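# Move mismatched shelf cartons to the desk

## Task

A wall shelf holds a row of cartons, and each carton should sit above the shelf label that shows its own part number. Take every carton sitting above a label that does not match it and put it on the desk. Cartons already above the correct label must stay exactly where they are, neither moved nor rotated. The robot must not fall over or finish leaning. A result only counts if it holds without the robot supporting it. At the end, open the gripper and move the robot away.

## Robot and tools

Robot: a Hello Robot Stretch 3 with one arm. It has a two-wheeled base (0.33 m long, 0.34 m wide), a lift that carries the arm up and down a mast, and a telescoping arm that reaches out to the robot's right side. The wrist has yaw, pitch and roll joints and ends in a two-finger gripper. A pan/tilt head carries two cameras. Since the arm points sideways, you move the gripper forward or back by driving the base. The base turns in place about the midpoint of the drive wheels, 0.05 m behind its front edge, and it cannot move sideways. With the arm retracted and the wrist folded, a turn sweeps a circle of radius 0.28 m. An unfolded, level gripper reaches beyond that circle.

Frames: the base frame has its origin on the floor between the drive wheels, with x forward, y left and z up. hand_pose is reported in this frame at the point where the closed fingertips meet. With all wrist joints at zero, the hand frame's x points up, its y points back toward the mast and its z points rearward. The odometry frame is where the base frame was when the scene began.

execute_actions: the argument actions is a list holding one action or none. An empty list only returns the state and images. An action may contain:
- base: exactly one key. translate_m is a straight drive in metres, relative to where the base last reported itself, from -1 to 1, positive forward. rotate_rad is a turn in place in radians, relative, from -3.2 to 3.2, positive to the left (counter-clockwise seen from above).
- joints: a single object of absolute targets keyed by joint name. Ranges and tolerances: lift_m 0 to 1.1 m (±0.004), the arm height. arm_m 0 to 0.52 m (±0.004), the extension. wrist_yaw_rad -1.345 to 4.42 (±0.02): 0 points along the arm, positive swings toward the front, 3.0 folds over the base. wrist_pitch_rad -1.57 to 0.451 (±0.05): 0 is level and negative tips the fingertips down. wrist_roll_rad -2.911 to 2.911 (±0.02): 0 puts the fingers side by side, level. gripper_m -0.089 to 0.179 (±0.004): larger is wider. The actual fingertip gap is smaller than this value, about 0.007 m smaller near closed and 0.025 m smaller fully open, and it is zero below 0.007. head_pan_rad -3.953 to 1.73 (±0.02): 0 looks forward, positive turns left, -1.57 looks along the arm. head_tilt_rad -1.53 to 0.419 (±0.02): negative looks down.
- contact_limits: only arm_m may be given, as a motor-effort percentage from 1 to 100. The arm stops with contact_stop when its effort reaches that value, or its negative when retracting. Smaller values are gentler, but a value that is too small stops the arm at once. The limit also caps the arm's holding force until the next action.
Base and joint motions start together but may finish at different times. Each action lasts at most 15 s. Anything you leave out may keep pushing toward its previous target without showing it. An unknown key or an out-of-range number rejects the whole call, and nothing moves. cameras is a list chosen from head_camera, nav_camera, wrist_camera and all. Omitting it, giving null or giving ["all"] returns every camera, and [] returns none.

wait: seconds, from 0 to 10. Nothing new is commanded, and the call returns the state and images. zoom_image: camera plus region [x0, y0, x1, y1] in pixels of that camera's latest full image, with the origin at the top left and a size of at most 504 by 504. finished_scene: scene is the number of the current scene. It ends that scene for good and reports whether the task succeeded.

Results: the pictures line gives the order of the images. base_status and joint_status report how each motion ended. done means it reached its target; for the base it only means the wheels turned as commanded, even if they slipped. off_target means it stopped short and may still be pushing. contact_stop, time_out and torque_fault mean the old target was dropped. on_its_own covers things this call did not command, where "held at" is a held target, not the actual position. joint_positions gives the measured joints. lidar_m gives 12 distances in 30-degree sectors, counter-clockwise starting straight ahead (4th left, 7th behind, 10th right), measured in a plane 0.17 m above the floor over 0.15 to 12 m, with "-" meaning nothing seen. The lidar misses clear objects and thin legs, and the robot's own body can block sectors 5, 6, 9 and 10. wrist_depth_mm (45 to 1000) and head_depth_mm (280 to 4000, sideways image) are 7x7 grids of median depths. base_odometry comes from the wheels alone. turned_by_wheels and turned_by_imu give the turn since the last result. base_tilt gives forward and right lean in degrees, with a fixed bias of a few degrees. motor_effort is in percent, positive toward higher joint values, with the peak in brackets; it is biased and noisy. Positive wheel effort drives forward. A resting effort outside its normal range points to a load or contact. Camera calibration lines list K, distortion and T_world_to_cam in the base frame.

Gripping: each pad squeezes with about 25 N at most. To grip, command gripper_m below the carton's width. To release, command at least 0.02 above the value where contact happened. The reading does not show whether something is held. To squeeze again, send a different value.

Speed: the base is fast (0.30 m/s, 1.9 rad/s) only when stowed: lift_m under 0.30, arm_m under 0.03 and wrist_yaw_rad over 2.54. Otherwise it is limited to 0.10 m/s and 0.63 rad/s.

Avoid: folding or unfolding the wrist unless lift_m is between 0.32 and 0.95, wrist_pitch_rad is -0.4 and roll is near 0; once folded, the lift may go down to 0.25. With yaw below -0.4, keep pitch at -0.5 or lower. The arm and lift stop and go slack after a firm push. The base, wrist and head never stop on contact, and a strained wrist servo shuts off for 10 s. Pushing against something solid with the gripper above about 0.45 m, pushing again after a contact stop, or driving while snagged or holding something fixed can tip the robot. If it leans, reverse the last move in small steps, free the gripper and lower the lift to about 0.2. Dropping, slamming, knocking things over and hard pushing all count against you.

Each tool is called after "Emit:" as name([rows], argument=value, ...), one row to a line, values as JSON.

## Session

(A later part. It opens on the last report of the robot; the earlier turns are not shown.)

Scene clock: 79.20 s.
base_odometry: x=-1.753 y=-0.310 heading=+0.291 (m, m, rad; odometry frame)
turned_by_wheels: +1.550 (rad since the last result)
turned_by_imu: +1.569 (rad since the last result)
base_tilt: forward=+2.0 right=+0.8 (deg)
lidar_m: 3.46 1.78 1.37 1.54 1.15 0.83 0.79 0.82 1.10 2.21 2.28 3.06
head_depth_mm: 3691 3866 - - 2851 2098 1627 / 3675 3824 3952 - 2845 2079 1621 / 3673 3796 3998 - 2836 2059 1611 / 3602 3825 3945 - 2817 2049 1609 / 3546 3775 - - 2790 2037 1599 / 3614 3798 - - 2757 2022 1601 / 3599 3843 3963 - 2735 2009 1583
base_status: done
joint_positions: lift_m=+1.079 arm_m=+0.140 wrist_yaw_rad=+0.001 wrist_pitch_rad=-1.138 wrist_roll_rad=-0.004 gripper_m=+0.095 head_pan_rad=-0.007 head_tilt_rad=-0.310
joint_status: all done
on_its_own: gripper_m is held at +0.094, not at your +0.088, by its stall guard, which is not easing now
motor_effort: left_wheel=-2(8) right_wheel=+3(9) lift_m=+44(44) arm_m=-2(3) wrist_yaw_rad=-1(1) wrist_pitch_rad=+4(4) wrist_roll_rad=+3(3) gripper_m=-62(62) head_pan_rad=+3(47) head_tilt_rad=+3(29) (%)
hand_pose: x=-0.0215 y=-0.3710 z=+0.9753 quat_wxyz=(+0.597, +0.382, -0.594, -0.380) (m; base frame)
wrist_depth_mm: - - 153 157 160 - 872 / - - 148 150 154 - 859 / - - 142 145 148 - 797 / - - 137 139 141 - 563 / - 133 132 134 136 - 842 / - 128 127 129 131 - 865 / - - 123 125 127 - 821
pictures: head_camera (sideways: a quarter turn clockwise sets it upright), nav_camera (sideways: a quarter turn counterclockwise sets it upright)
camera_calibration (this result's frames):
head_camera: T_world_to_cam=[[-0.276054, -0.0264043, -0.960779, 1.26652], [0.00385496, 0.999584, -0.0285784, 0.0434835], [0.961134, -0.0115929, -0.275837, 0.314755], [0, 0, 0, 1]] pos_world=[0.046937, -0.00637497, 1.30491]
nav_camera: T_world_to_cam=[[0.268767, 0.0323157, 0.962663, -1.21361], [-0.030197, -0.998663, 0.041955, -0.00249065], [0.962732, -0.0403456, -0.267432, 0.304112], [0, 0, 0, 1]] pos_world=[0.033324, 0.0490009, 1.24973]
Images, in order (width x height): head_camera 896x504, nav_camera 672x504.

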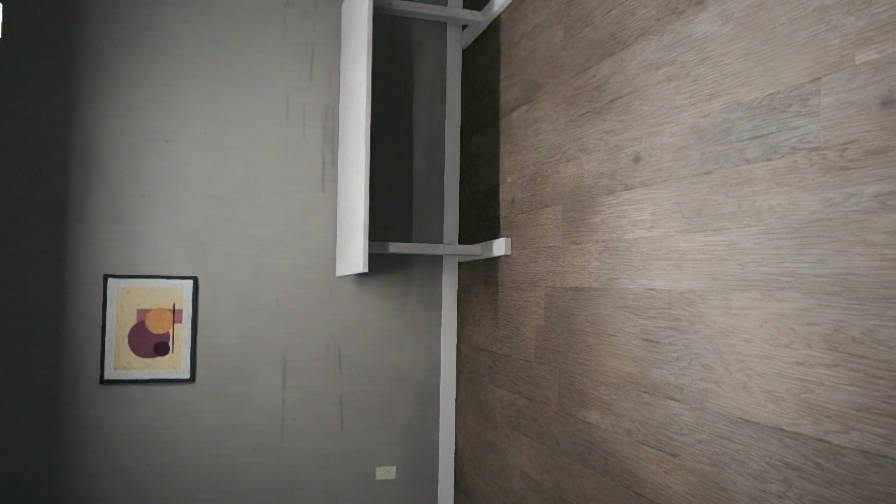

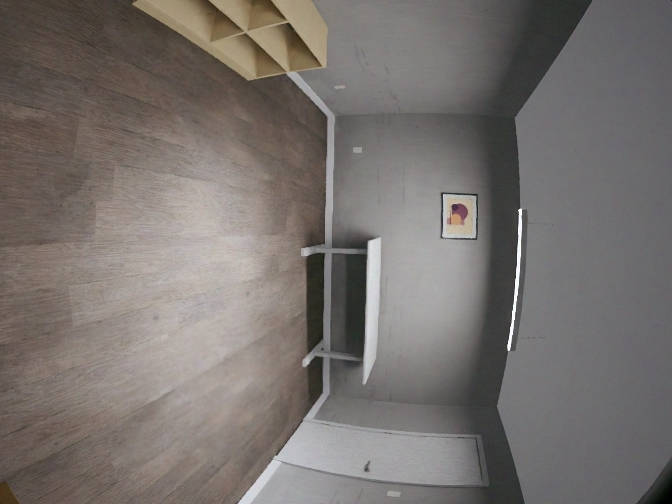

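Emit:
execute_actions([
  {"base":{"rotate_rad":-0.18},"joints":{"head_tilt_rad":-0.5}},
], cameras=[])

Emit:
execute_actions([
  {"base":{"translate_m":1.0}},
], cameras=[])

Emit:
execute_actions([
  {"base":{"translate_m":1.0}},
], cameras=["head_camera","wrist_camera"])

Scene clock: 88.27 s.
base_odometry: x=-1.753 y=-0.310 heading=+0.111 (m, m, rad; odometry frame)
turned_by_wheels: -0.180 (rad since the last result)
turned_by_imu: -0.183 (rad since the last result)
base_tilt: forward=+2.0 right=+0.8 (deg)
lidar_m: 3.77 2.27 1.37 1.54 1.44 0.89 0.79 0.79 0.96 1.79 2.21 2.65
head_depth_mm: 3862 - - 2889 2116 1677 1393 / 3838 - - 2845 2134 1670 1381 / 3683 3979 - 2841 2091 1677 1375 / 3633 3899 - 2791 2092 1666 1377 / 3579 3821 - 2821 2071 1664 1370 / 3494 3730 3976 2784 2076 1656 1362 / 3396 3749 3957 2739 2068 1649 1365
base_status: done
joint_positions: lift_m=+1.079 arm_m=+0.140 wrist_yaw_rad=+0.001 wrist_pitch_rad=-1.138 wrist_roll_rad=-0.004 gripper_m=+0.095 head_pan_rad=-0.007 head_tilt_rad=-0.493
joint_status: all done
on_its_own: gripper_m is held at +0.094, not at your +0.088, by its stall guard, which is not easing now
motor_effort: left_wheel=+3(10) right_wheel=-2(8) lift_m=+44(44) arm_m=-3(3) wrist_yaw_rad=-1(1) wrist_pitch_rad=+4(3) wrist_roll_rad=+3(3) gripper_m=-62(62) head_pan_rad=+4(4) head_tilt_rad=-3(18) (%)
hand_pose: x=-0.0215 y=-0.3709 z=+0.9753 quat_wxyz=(+0.597, +0.382, -0.594, -0.380) (m; base frame)
wrist_depth_mm: - - 154 157 161 969 715 / - - 148 150 153 - 504 / - - 142 144 148 - 475 / - - 137 139 141 - 520 / - 134 132 134 136 - 495 / - 127 128 129 131 - 505 / - - 123 125 127 - 667
pictures: none
No camera images: the call's "cameras" was empty. Leave "cameras" out to get every camera's image.

Scene clock: 99.50 s.
base_odometry: x=-0.759 y=-0.199 heading=+0.111 (m, m, rad; odometry frame)
turned_by_wheels: +0.000 (rad since the last result)
turned_by_imu: +0.001 (rad since the last result)
base_tilt: forward=+1.9 right=+0.8 (deg)
lidar_m: 2.79 2.98 1.67 1.40 1.58 1.97 1.76 1.76 2.13 2.01 2.02 2.40
head_depth_mm: 2877 3144 3417 2828 2111 1683 1390 / 2828 3026 3269 2847 2121 1678 1382 / 2740 2991 3299 2825 2111 1675 1382 / 2710 2917 3198 2830 2089 1666 1375 / 2621 2844 3117 2795 2080 1666 1371 / 2589 2778 3067 2710 2055 1651 1363 / 2548 2745 2971 2749 2056 1654 1366
base_status: done
joint_positions: lift_m=+1.079 arm_m=+0.140 wrist_yaw_rad=+0.001 wrist_pitch_rad=-1.138 wrist_roll_rad=-0.004 gripper_m=+0.095 head_pan_rad=-0.007 head_tilt_rad=-0.494
joint_status: not commanded
on_its_own: gripper_m is held at +0.094, not at your +0.088, by its stall guard, which is not easing now
motor_effort: left_wheel=+4(10) right_wheel=-3(3) lift_m=+44(44) arm_m=-3(3) wrist_yaw_rad=-1(1) wrist_pitch_rad=+3(4) wrist_roll_rad=+3(3) gripper_m=-61(61) head_pan_rad=+3(3) head_tilt_rad=-3(3) (%)
hand_pose: x=-0.0215 y=-0.3709 z=+0.9753 quat_wxyz=(+0.597, +0.382, -0.594, -0.380) (m; base frame)
wrist_depth_mm: - - 153 157 161 - - / - - 147 150 154 - - / - - 142 144 147 - - / - - 137 139 142 - - / - - 132 134 136 - - / - 128 128 129 131 - - / - - 123 125 127 - -
pictures: none
No camera images: the call's "cameras" was empty. Leave "cameras" out to get every camera's image.

Scene clock: 110.73 s.
base_odometry: x=+0.234 y=-0.087 heading=+0.112 (m, m, rad; odometry frame)
turned_by_wheels: +0.000 (rad since the last result)
turned_by_imu: +0.001 (rad since the last result)
base_tilt: forward=+2.0 right=+0.7 (deg)
lidar_m: 2.01 1.52 2.15 1.54 1.93 1.94 2.73 2.74 2.03 1.82 1.83 1.84
head_depth_mm: 1894 2066 1932 1991 2061 1676 1379 / 1852 2032 1917 2453 2103 1671 1397 / 1830 1988 1897 2417 2104 1659 1378 / 1781 1939 1871 2335 2097 1662 1376 / 1762 1907 1858 2282 2077 1653 1372 / 1727 1860 1846 1433 2059 1644 1366 / 1694 1838 1835 1418 1914 1602 1362
base_status: done
joint_positions: lift_m=+1.079 arm_m=+0.140 wrist_yaw_rad=+0.001 wrist_pitch_rad=-1.138 wrist_roll_rad=-0.004 gripper_m=+0.095 head_pan_rad=-0.007 head_tilt_rad=-0.494
joint_status: not commanded
on_its_own: gripper_m is held at +0.094, not at your +0.088, by its stall guard, which is not easing now
motor_effort: left_wheel=+3(10) right_wheel=-2(4) lift_m=+43(44) arm_m=-3(3) wrist_yaw_rad=-1(0) wrist_pitch_rad=+4(4) wrist_roll_rad=+3(3) gripper_m=-63(61) head_pan_rad=+3(4) head_tilt_rad=-3(2) (%)
hand_pose: x=-0.0215 y=-0.3709 z=+0.9753 quat_wxyz=(+0.597, +0.382, -0.594, -0.380) (m; base frame)
wrist_depth_mm: - - 154 157 161 - - / - - 147 150 154 - - / - - 142 145 147 - - / - - 137 139 142 - - / - - 132 134 136 - - / - 128 127 129 131 - - / - - 123 125 127 - -
pictures: head_camera (sideways: a quarter turn clockwise sets it upright), wrist_camera
camera_calibration (this result's frames):
head_camera: T_world_to_cam=[[-0.44714, -0.0252378, -0.894108, 1.18054], [-0.00141158, 0.999621, -0.0275101, 0.0421182], [0.894463, -0.0110388, -0.447006, 0.537918], [0, 0, 0, 1]] pos_world=[0.0467779, -0.00637006, 1.29714]
wrist_camera: T_world_to_cam=[[-0.998929, -0.00984256, 0.0452049, -0.0723512], [-0.0210977, 0.966507, -0.255773, 0.635503], [-0.0411734, -0.256452, -0.96568, 1.01089], [0, 0, 0, 1]] pos_world=[-0.0172444, -0.355685, 1.14201]
Images, in order (width x height): head_camera 896x504, wrist_camera 644x364.

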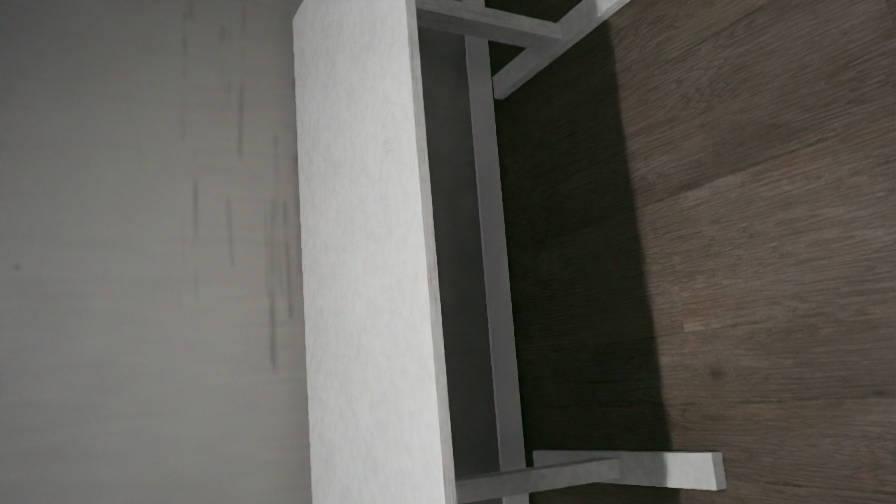

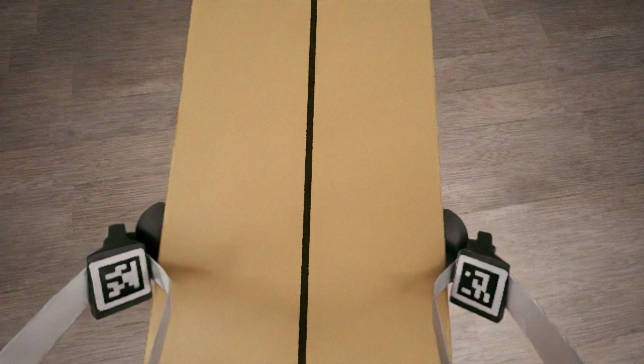

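Emit:
execute_actions([
  {"base":{"translate_m":0.7}},
], cameras=[])

Emit:
execute_actions([
  {"base":{"rotate_rad":1.73},"joints":{"head_pan_rad":-1.57,"head_tilt_rad":-0.7}},
], cameras=[])

Emit:
execute_actions([
  {"joints":{"arm_m":0.5}},
], cameras=["head_camera"])

Scene clock: 123.23 s.
base_odometry: x=+0.930 y=-0.009 heading=+0.112 (m, m, rad; odometry frame)
turned_by_wheels: +0.000 (rad since the last result)
turned_by_imu: +0.000 (rad since the last result)
base_tilt: forward=+1.9 right=+0.8 (deg)
lidar_m: 1.32 0.89 1.60 2.06 2.07 2.10 3.39 3.01 1.87 1.67 1.67 1.23
head_depth_mm: 1227 1341 1472 1257 935 809 1384 / 1201 1304 1430 1252 928 785 1388 / 1180 1283 1397 1245 925 759 1382 / 1159 1260 1373 1231 920 736 1377 / 1142 1236 1346 1228 916 730 1377 / 1115 1206 1317 1219 910 728 1331 / 1100 1184 1286 1211 907 726 1300
base_status: done
joint_positions: lift_m=+1.079 arm_m=+0.140 wrist_yaw_rad=+0.001 wrist_pitch_rad=-1.138 wrist_roll_rad=-0.004 gripper_m=+0.095 head_pan_rad=-0.007 head_tilt_rad=-0.494
joint_status: not commanded
on_its_own: gripper_m is held at +0.094, not at your +0.088, by its stall guard, which is not easing now
motor_effort: left_wheel=+3(9) right_wheel=-2(4) lift_m=+44(44) arm_m=-3(3) wrist_yaw_rad=-1(1) wrist_pitch_rad=+3(4) wrist_roll_rad=+3(3) gripper_m=-62(63) head_pan_rad=+4(3) head_tilt_rad=-2(2) (%)
hand_pose: x=-0.0215 y=-0.3709 z=+0.9753 quat_wxyz=(+0.597, +0.382, -0.594, -0.380) (m; base frame)
wrist_depth_mm: - - 154 157 160 - - / - - 148 150 154 - - / - - 142 144 148 - - / - - 137 139 142 - - / - - 132 133 136 - - / - 127 128 129 131 - - / - - 123 125 127 - -
pictures: none
No camera images: the call's "cameras" was empty. Leave "cameras" out to get every camera's image.

Scene clock: 126.90 s.
base_odometry: x=+0.930 y=-0.009 heading=+1.842 (m, m, rad; odometry frame)
turned_by_wheels: +1.730 (rad since the last result)
turned_by_imu: +1.752 (rad since the last result)
base_tilt: forward=+2.0 right=+0.6 (deg)
lidar_m: 2.06 1.82 2.50 3.40 2.46 1.77 1.67 1.72 1.23 1.32 0.89 1.82
head_depth_mm: - - 1151 913 787 1438 1245 / - - 1175 927 568 1370 1236 / - - - 421 370 387 1213 / 1165 1273 - 425 368 388 1204 / 1158 1294 1157 469 377 403 1205 / 1157 1291 1150 893 775 1413 1227 / 1149 1293 1145 891 750 1376 1200
base_status: done
joint_positions: lift_m=+1.079 arm_m=+0.140 wrist_yaw_rad=+0.001 wrist_pitch_rad=-1.138 wrist_roll_rad=-0.004 gripper_m=+0.095 head_pan_rad=-1.563 head_tilt_rad=-0.691
joint_status: all done
on_its_own: gripper_m is held at +0.094, not at your +0.088, by its stall guard, which is not easing now
motor_effort: left_wheel=-3(10) right_wheel=+3(10) lift_m=+44(44) arm_m=-3(4) wrist_yaw_rad=-2(1) wrist_pitch_rad=+3(3) wrist_roll_rad=+4(3) gripper_m=-62(62) head_pan_rad=-4(47) head_tilt_rad=-4(21) (%)
hand_pose: x=-0.0215 y=-0.3710 z=+0.9753 quat_wxyz=(+0.597, +0.382, -0.594, -0.380) (m; base frame)
wrist_depth_mm: 487 496 154 157 160 535 543 / 462 465 147 150 154 505 514 / 441 445 142 144 148 476 490 / - - 137 139 141 - - / - 134 132 134 136 - - / - 127 127 129 131 - - / - - 124 125 127 - -
pictures: none
No camera images: the call's "cameras" was empty. Leave "cameras" out to get every camera's image.

Scene clock: 130.77 s.
base_odometry: x=+0.930 y=-0.009 heading=+1.842 (m, m, rad; odometry frame)
turned_by_wheels: +0.000 (rad since the last result)
turned_by_imu: -0.001 (rad since the last result)
base_tilt: forward=+2.0 right=+0.8 (deg)
lidar_m: 2.06 1.82 2.51 3.40 2.47 1.76 1.66 1.71 1.23 1.32 0.89 1.81
head_depth_mm: 1175 1306 1181 913 787 1435 1234 / 1175 1305 1169 909 782 1428 1237 / 1180 1250 666 852 780 1426 1237 / 1150 752 656 824 776 1426 1234 / 1158 1294 1107 871 776 1419 1226 / 1159 1295 1148 892 771 1414 1228 / 1157 1292 1144 891 751 1378 1190
base_status: not commanded
joint_positions: lift_m=+1.079 arm_m=+0.500 wrist_yaw_rad=+0.001 wrist_pitch_rad=-1.138 wrist_roll_rad=-0.004 gripper_m=+0.095 head_pan_rad=-1.563 head_tilt_rad=-0.691
joint_status: all done
on_its_own: gripper_m is held at +0.094, not at your +0.088, by its stall guard, which is not easing now
motor_effort: left_wheel=-3(2) right_wheel=+3(3) lift_m=+43(44) arm_m=+3(3) wrist_yaw_rad=-1(1) wrist_pitch_rad=+4(4) wrist_roll_rad=+3(3) gripper_m=-62(62) head_pan_rad=-5(4) head_tilt_rad=-4(4) (%)
hand_pose: x=-0.0215 y=-0.7303 z=+0.9753 quat_wxyz=(+0.597, +0.382, -0.594, -0.380) (m; base frame)
wrist_depth_mm: 486 493 154 157 160 532 541 / 464 469 148 150 154 506 512 / 443 447 142 144 148 474 485 / 424 428 137 139 142 457 463 / 408 134 132 134 136 434 440 / 389 127 127 129 131 421 423 / 377 371 124 125 127 397 408
pictures: head_camera (sideways: a quarter turn clockwise sets it upright)
camera_calibration (this result's frames):
head_camera: T_world_to_cam=[[-0.0330193, 0.613575, -0.788946, 1.04089], [0.999454, 0.0212157, -0.0253298, 0.0331675], [0.00119632, -0.789351, -0.613941, 0.760561], [0, 0, 0, 1]] pos_world=[0.000310071, -0.039016, 1.28898]
Images, in order (width x height): head_camera 896x504.

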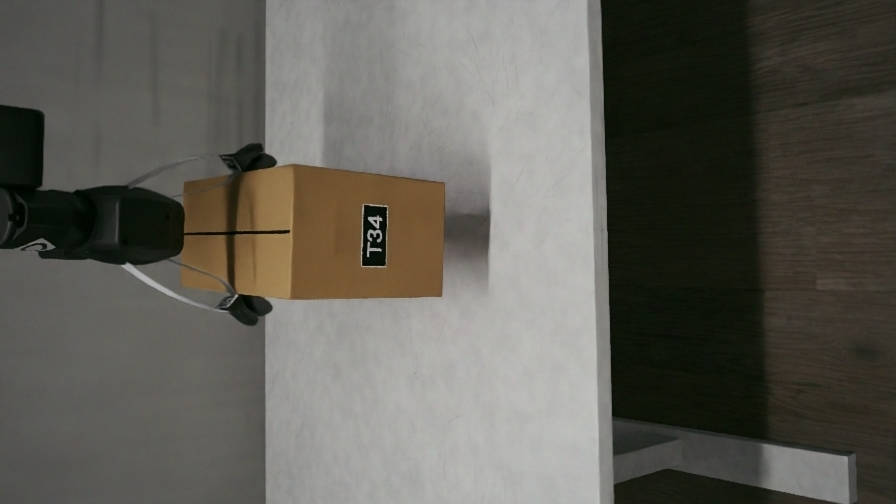

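Emit:
execute_actions([
  {"joints":{"lift_m":0.975}},
], cameras=["head_camera"])

Scene clock: 134.83 s.
base_odometry: x=+0.930 y=-0.009 heading=+1.842 (m, m, rad; odometry frame)
turned_by_wheels: +0.000 (rad since the last result)
turned_by_imu: -0.001 (rad since the last result)
base_tilt: forward=+2.0 right=+0.8 (deg)
lidar_m: 2.06 1.82 2.51 3.39 2.47 1.76 1.66 1.72 1.23 1.32 0.89 1.82
head_depth_mm: 1154 - 1124 914 788 1436 1236 / 1134 1333 1178 911 783 1434 1235 / - 1328 1057 828 782 1429 1237 / 1139 1292 755 740 778 1427 1233 / 1158 1299 1153 871 775 1416 1235 / 1152 1288 1152 896 772 1422 1222 / 1147 1288 1140 890 750 1378 1197
base_status: not commanded
joint_positions: lift_m=+0.976 arm_m=+0.500 wrist_yaw_rad=+0.001 wrist_pitch_rad=-1.138 wrist_roll_rad=-0.004 gripper_m=+0.095 head_pan_rad=-1.563 head_tilt_rad=-0.691
joint_status: all done
on_its_own: gripper_m is held at +0.094, not at your +0.088, by its stall guard, which is not easing now
motor_effort: left_wheel=-3(3) right_wheel=+3(3) lift_m=+16(40) arm_m=+4(4) wrist_yaw_rad=-1(0) wrist_pitch_rad=+4(4) wrist_roll_rad=+3(3) gripper_m=-62(62) head_pan_rad=-5(4) head_tilt_rad=-4(3) (%)
hand_pose: x=-0.0215 y=-0.7303 z=+0.8716 quat_wxyz=(+0.597, +0.382, -0.594, -0.380) (m; base frame)
wrist_depth_mm: 366 372 156 159 163 400 405 / 347 354 150 152 156 377 386 / 333 334 143 145 149 361 364 / 319 320 137 140 142 344 349 / 306 219 132 135 136 329 333 / 293 127 127 129 131 315 320 / 281 280 123 124 127 299 307
pictures: head_camera (sideways: a quarter turn clockwise sets it upright)
camera_calibration (this result's frames):
head_camera: T_world_to_cam=[[-0.0330193, 0.613575, -0.788946, 1.04089], [0.999454, 0.0212157, -0.0253298, 0.0331675], [0.00119632, -0.789351, -0.613941, 0.760561], [0, 0, 0, 1]] pos_world=[0.000310071, -0.039016, 1.28898]
Images, in order (width x height): head_camera 896x504.

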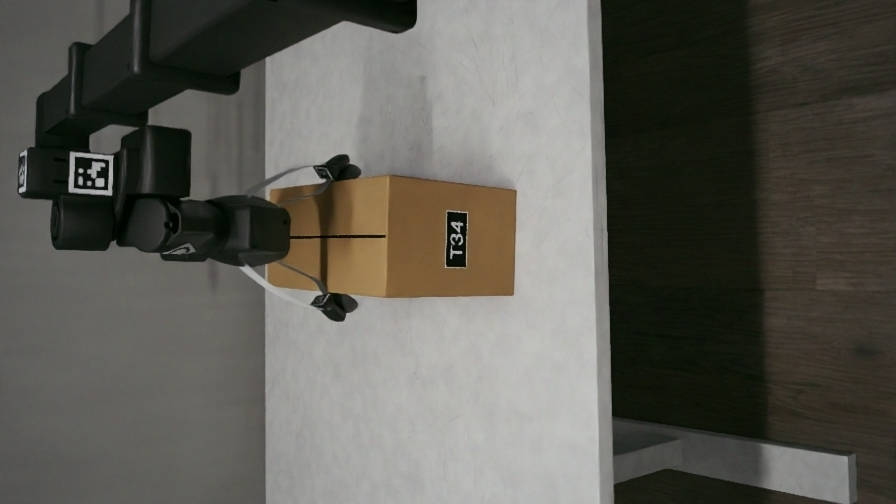

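Just touching. Release.

Emit:
execute_actions([
  {"joints":{"lift_m":0.971,"gripper_m":0.155}},
], cameras=[])

Emit:
execute_actions([
  {"joints":{"lift_m":1.06}},
], cameras=["head_camera"])

Emit:
execute_actions([
  {"joints":{"arm_m":0.0}},
], cameras=["nav_camera"])

Scene clock: 138.80 s.
base_odometry: x=+0.930 y=-0.009 heading=+1.842 (m, m, rad; odometry frame)
turned_by_wheels: +0.000 (rad since the last result)
turned_by_imu: -0.001 (rad since the last result)
base_tilt: forward=+2.0 right=+0.9 (deg)
lidar_m: 2.06 1.81 2.50 3.40 2.47 1.77 1.67 1.72 1.23 1.32 0.89 1.82
head_depth_mm: 1152 - 1132 914 789 1433 1243 / 1132 1333 1176 908 788 1426 1238 / 1122 1347 1040 826 782 1425 1231 / 1145 1288 758 737 777 1426 1233 / 1160 1298 1148 871 777 1418 1228 / 1157 1292 1145 894 774 1416 1224 / 1152 1290 1138 890 748 1374 1190
base_status: not commanded
joint_positions: lift_m=+0.972 arm_m=+0.500 wrist_yaw_rad=+0.001 wrist_pitch_rad=-1.136 wrist_roll_rad=-0.004 gripper_m=+0.151 head_pan_rad=-1.563 head_tilt_rad=-0.691
joint_status: gripper_m off_target (ended at +0.151, target +0.155); the others done
motor_effort: left_wheel=-3(3) right_wheel=+4(4) lift_m=+15(14) arm_m=+4(4) wrist_yaw_rad=-1(1) wrist_pitch_rad=+2(3) wrist_roll_rad=+3(3) gripper_m=+100(100) head_pan_rad=-4(5) head_tilt_rad=-4(4) (%)
hand_pose: x=-0.0215 y=-0.7308 z=+0.8679 quat_wxyz=(+0.598, +0.382, -0.594, -0.379) (m; base frame)
wrist_depth_mm: 361 367 159 162 166 395 403 / 343 348 151 154 157 375 379 / 326 332 144 146 150 354 361 / 314 319 138 139 142 338 345 / 301 132 131 133 136 326 328 / 291 126 126 128 130 - 314 / 277 279 121 123 124 296 301
pictures: none
No camera images: the call's "cameras" was empty. Leave "cameras" out to get every camera's image.

Scene clock: 140.43 s.
base_odometry: x=+0.930 y=-0.009 heading=+1.842 (m, m, rad; odometry frame)
turned_by_wheels: +0.000 (rad since the last result)
turned_by_imu: +0.000 (rad since the last result)
base_tilt: forward=+2.1 right=+0.9 (deg)
lidar_m: 2.06 1.81 2.51 3.41 2.46 1.76 1.67 1.72 1.23 1.32 0.89 1.82
head_depth_mm: 1191 1305 1177 911 785 1438 1241 / 1187 1303 1175 912 782 1432 1237 / 1208 1326 1056 827 783 1425 1235 / 1144 1317 790 739 778 1428 1233 / 1158 1297 1148 872 774 1422 1229 / 1155 1289 1149 896 773 1416 1226 / 1156 1290 1137 890 750 1374 1192
base_status: not commanded
joint_positions: lift_m=+1.059 arm_m=+0.500 wrist_yaw_rad=+0.001 wrist_pitch_rad=-1.136 wrist_roll_rad=-0.004 gripper_m=+0.155 head_pan_rad=-1.563 head_tilt_rad=-0.691
joint_status: all done
on_its_own: gripper_m moved +0.004 to your old target +0.155
motor_effort: left_wheel=-2(3) right_wheel=+3(3) lift_m=+44(46) arm_m=+4(4) wrist_yaw_rad=-1(1) wrist_pitch_rad=+3(2) wrist_roll_rad=+4(3) gripper_m=+2(100) head_pan_rad=-4(5) head_tilt_rad=-4(4) (%)
hand_pose: x=-0.0215 y=-0.7308 z=+0.9556 quat_wxyz=(+0.598, +0.382, -0.594, -0.379) (m; base frame)
wrist_depth_mm: 466 478 481 491 498 513 520 / 444 453 454 465 475 476 491 / 420 428 427 243 448 461 459 / 405 407 234 232 427 431 440 / 387 393 223 221 402 416 418 / 374 376 210 211 388 - 400 / 352 362 202 203 372 378 388
pictures: head_camera (sideways: a quarter turn clockwise sets it upright)
camera_calibration (this result's frames):
head_camera: T_world_to_cam=[[-0.0330194, 0.613575, -0.788946, 1.04089], [0.999454, 0.021216, -0.0253298, 0.0331675], [0.00119651, -0.789351, -0.613941, 0.760561], [0, 0, 0, 1]] pos_world=[0.00031008, -0.039016, 1.28898]
Images, in order (width x height): head_camera 896x504.

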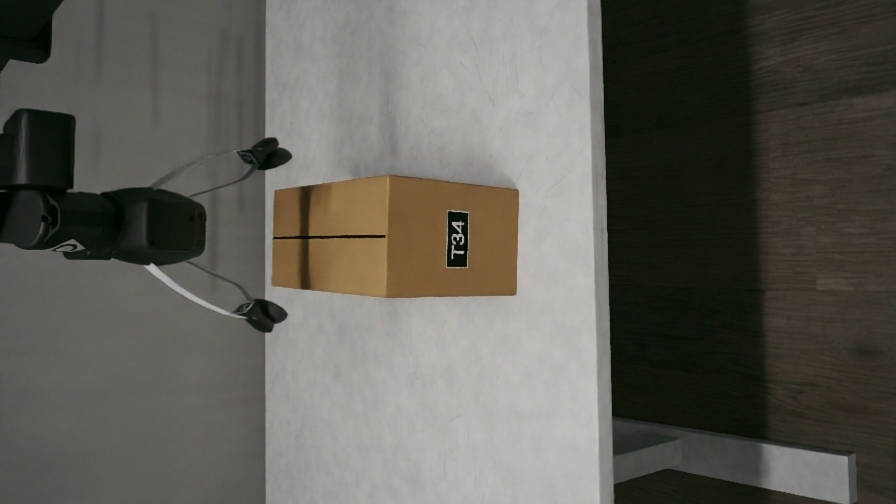

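Scene clock: 145.30 s.
base_odometry: x=+0.930 y=-0.009 heading=+1.842 (m, m, rad; odometry frame)
turned_by_wheels: +0.000 (rad since the last result)
turned_by_imu: -0.001 (rad since the last result)
base_tilt: forward=+2.1 right=+0.8 (deg)
lidar_m: 2.06 1.82 2.50 3.39 2.46 1.76 1.67 1.71 1.23 1.32 0.88 1.82
head_depth_mm: 1150 - - - - - 1238 / 1141 - - - - - 1191 / 1138 - - - - - 1190 / 1147 1298 773 - - - 1207 / 1159 1301 1152 872 777 1354 1231 / 1156 1299 1146 897 774 1452 1228 / 1152 1290 1140 893 751 1379 1196
base_status: not commanded
joint_positions: lift_m=+1.059 arm_m=+0.000 wrist_yaw_rad=+0.001 wrist_pitch_rad=-1.136 wrist_roll_rad=-0.004 gripper_m=+0.155 head_pan_rad=-1.563 head_tilt_rad=-0.691
joint_status: all done
motor_effort: left_wheel=-3(3) right_wheel=+3(4) lift_m=+43(43) arm_m=-4(3) wrist_yaw_rad=-1(1) wrist_pitch_rad=+2(2) wrist_roll_rad=+3(3) gripper_m=+0(1) head_pan_rad=-4(5) head_tilt_rad=-4(4) (%)
hand_pose: x=-0.0215 y=-0.2315 z=+0.9556 quat_wxyz=(+0.598, +0.382, -0.594, -0.379) (m; base frame)
wrist_depth_mm: 464 476 483 489 495 509 518 / 463 466 471 490 500 511 522 / - - - - - - - / - - - - - - - / - - - - - - - / - - - - - - - / - - - - - - -
pictures: nav_camera (sideways: a quarter turn counterclockwise sets it upright)
camera_calibration (this result's frames):
nav_camera: T_world_to_cam=[[0.0388326, -0.607431, 0.793422, -0.991432], [-0.998867, -0.00173933, 0.0475561, -0.00385133], [-0.027507, -0.79437, -0.606811, 0.751767], [0, 0, 0, 1]] pos_world=[0.0553318, -0.00505235, 1.24299]
Images, in order (width x height): nav_camera 672x504.

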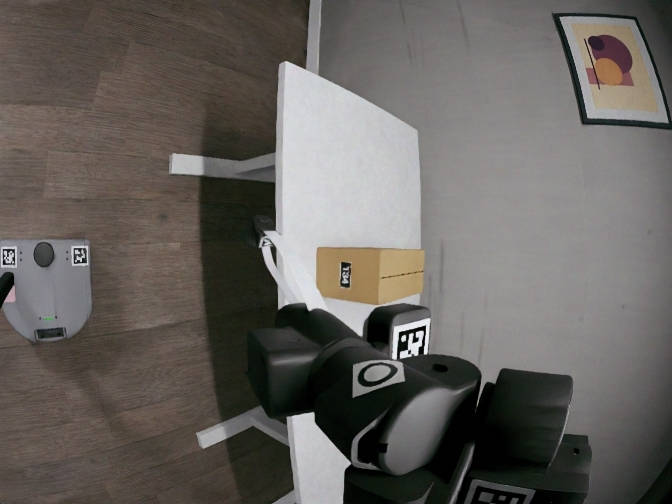

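Emit:
finished_scene(scene=2)

The scene is finished: the task was done.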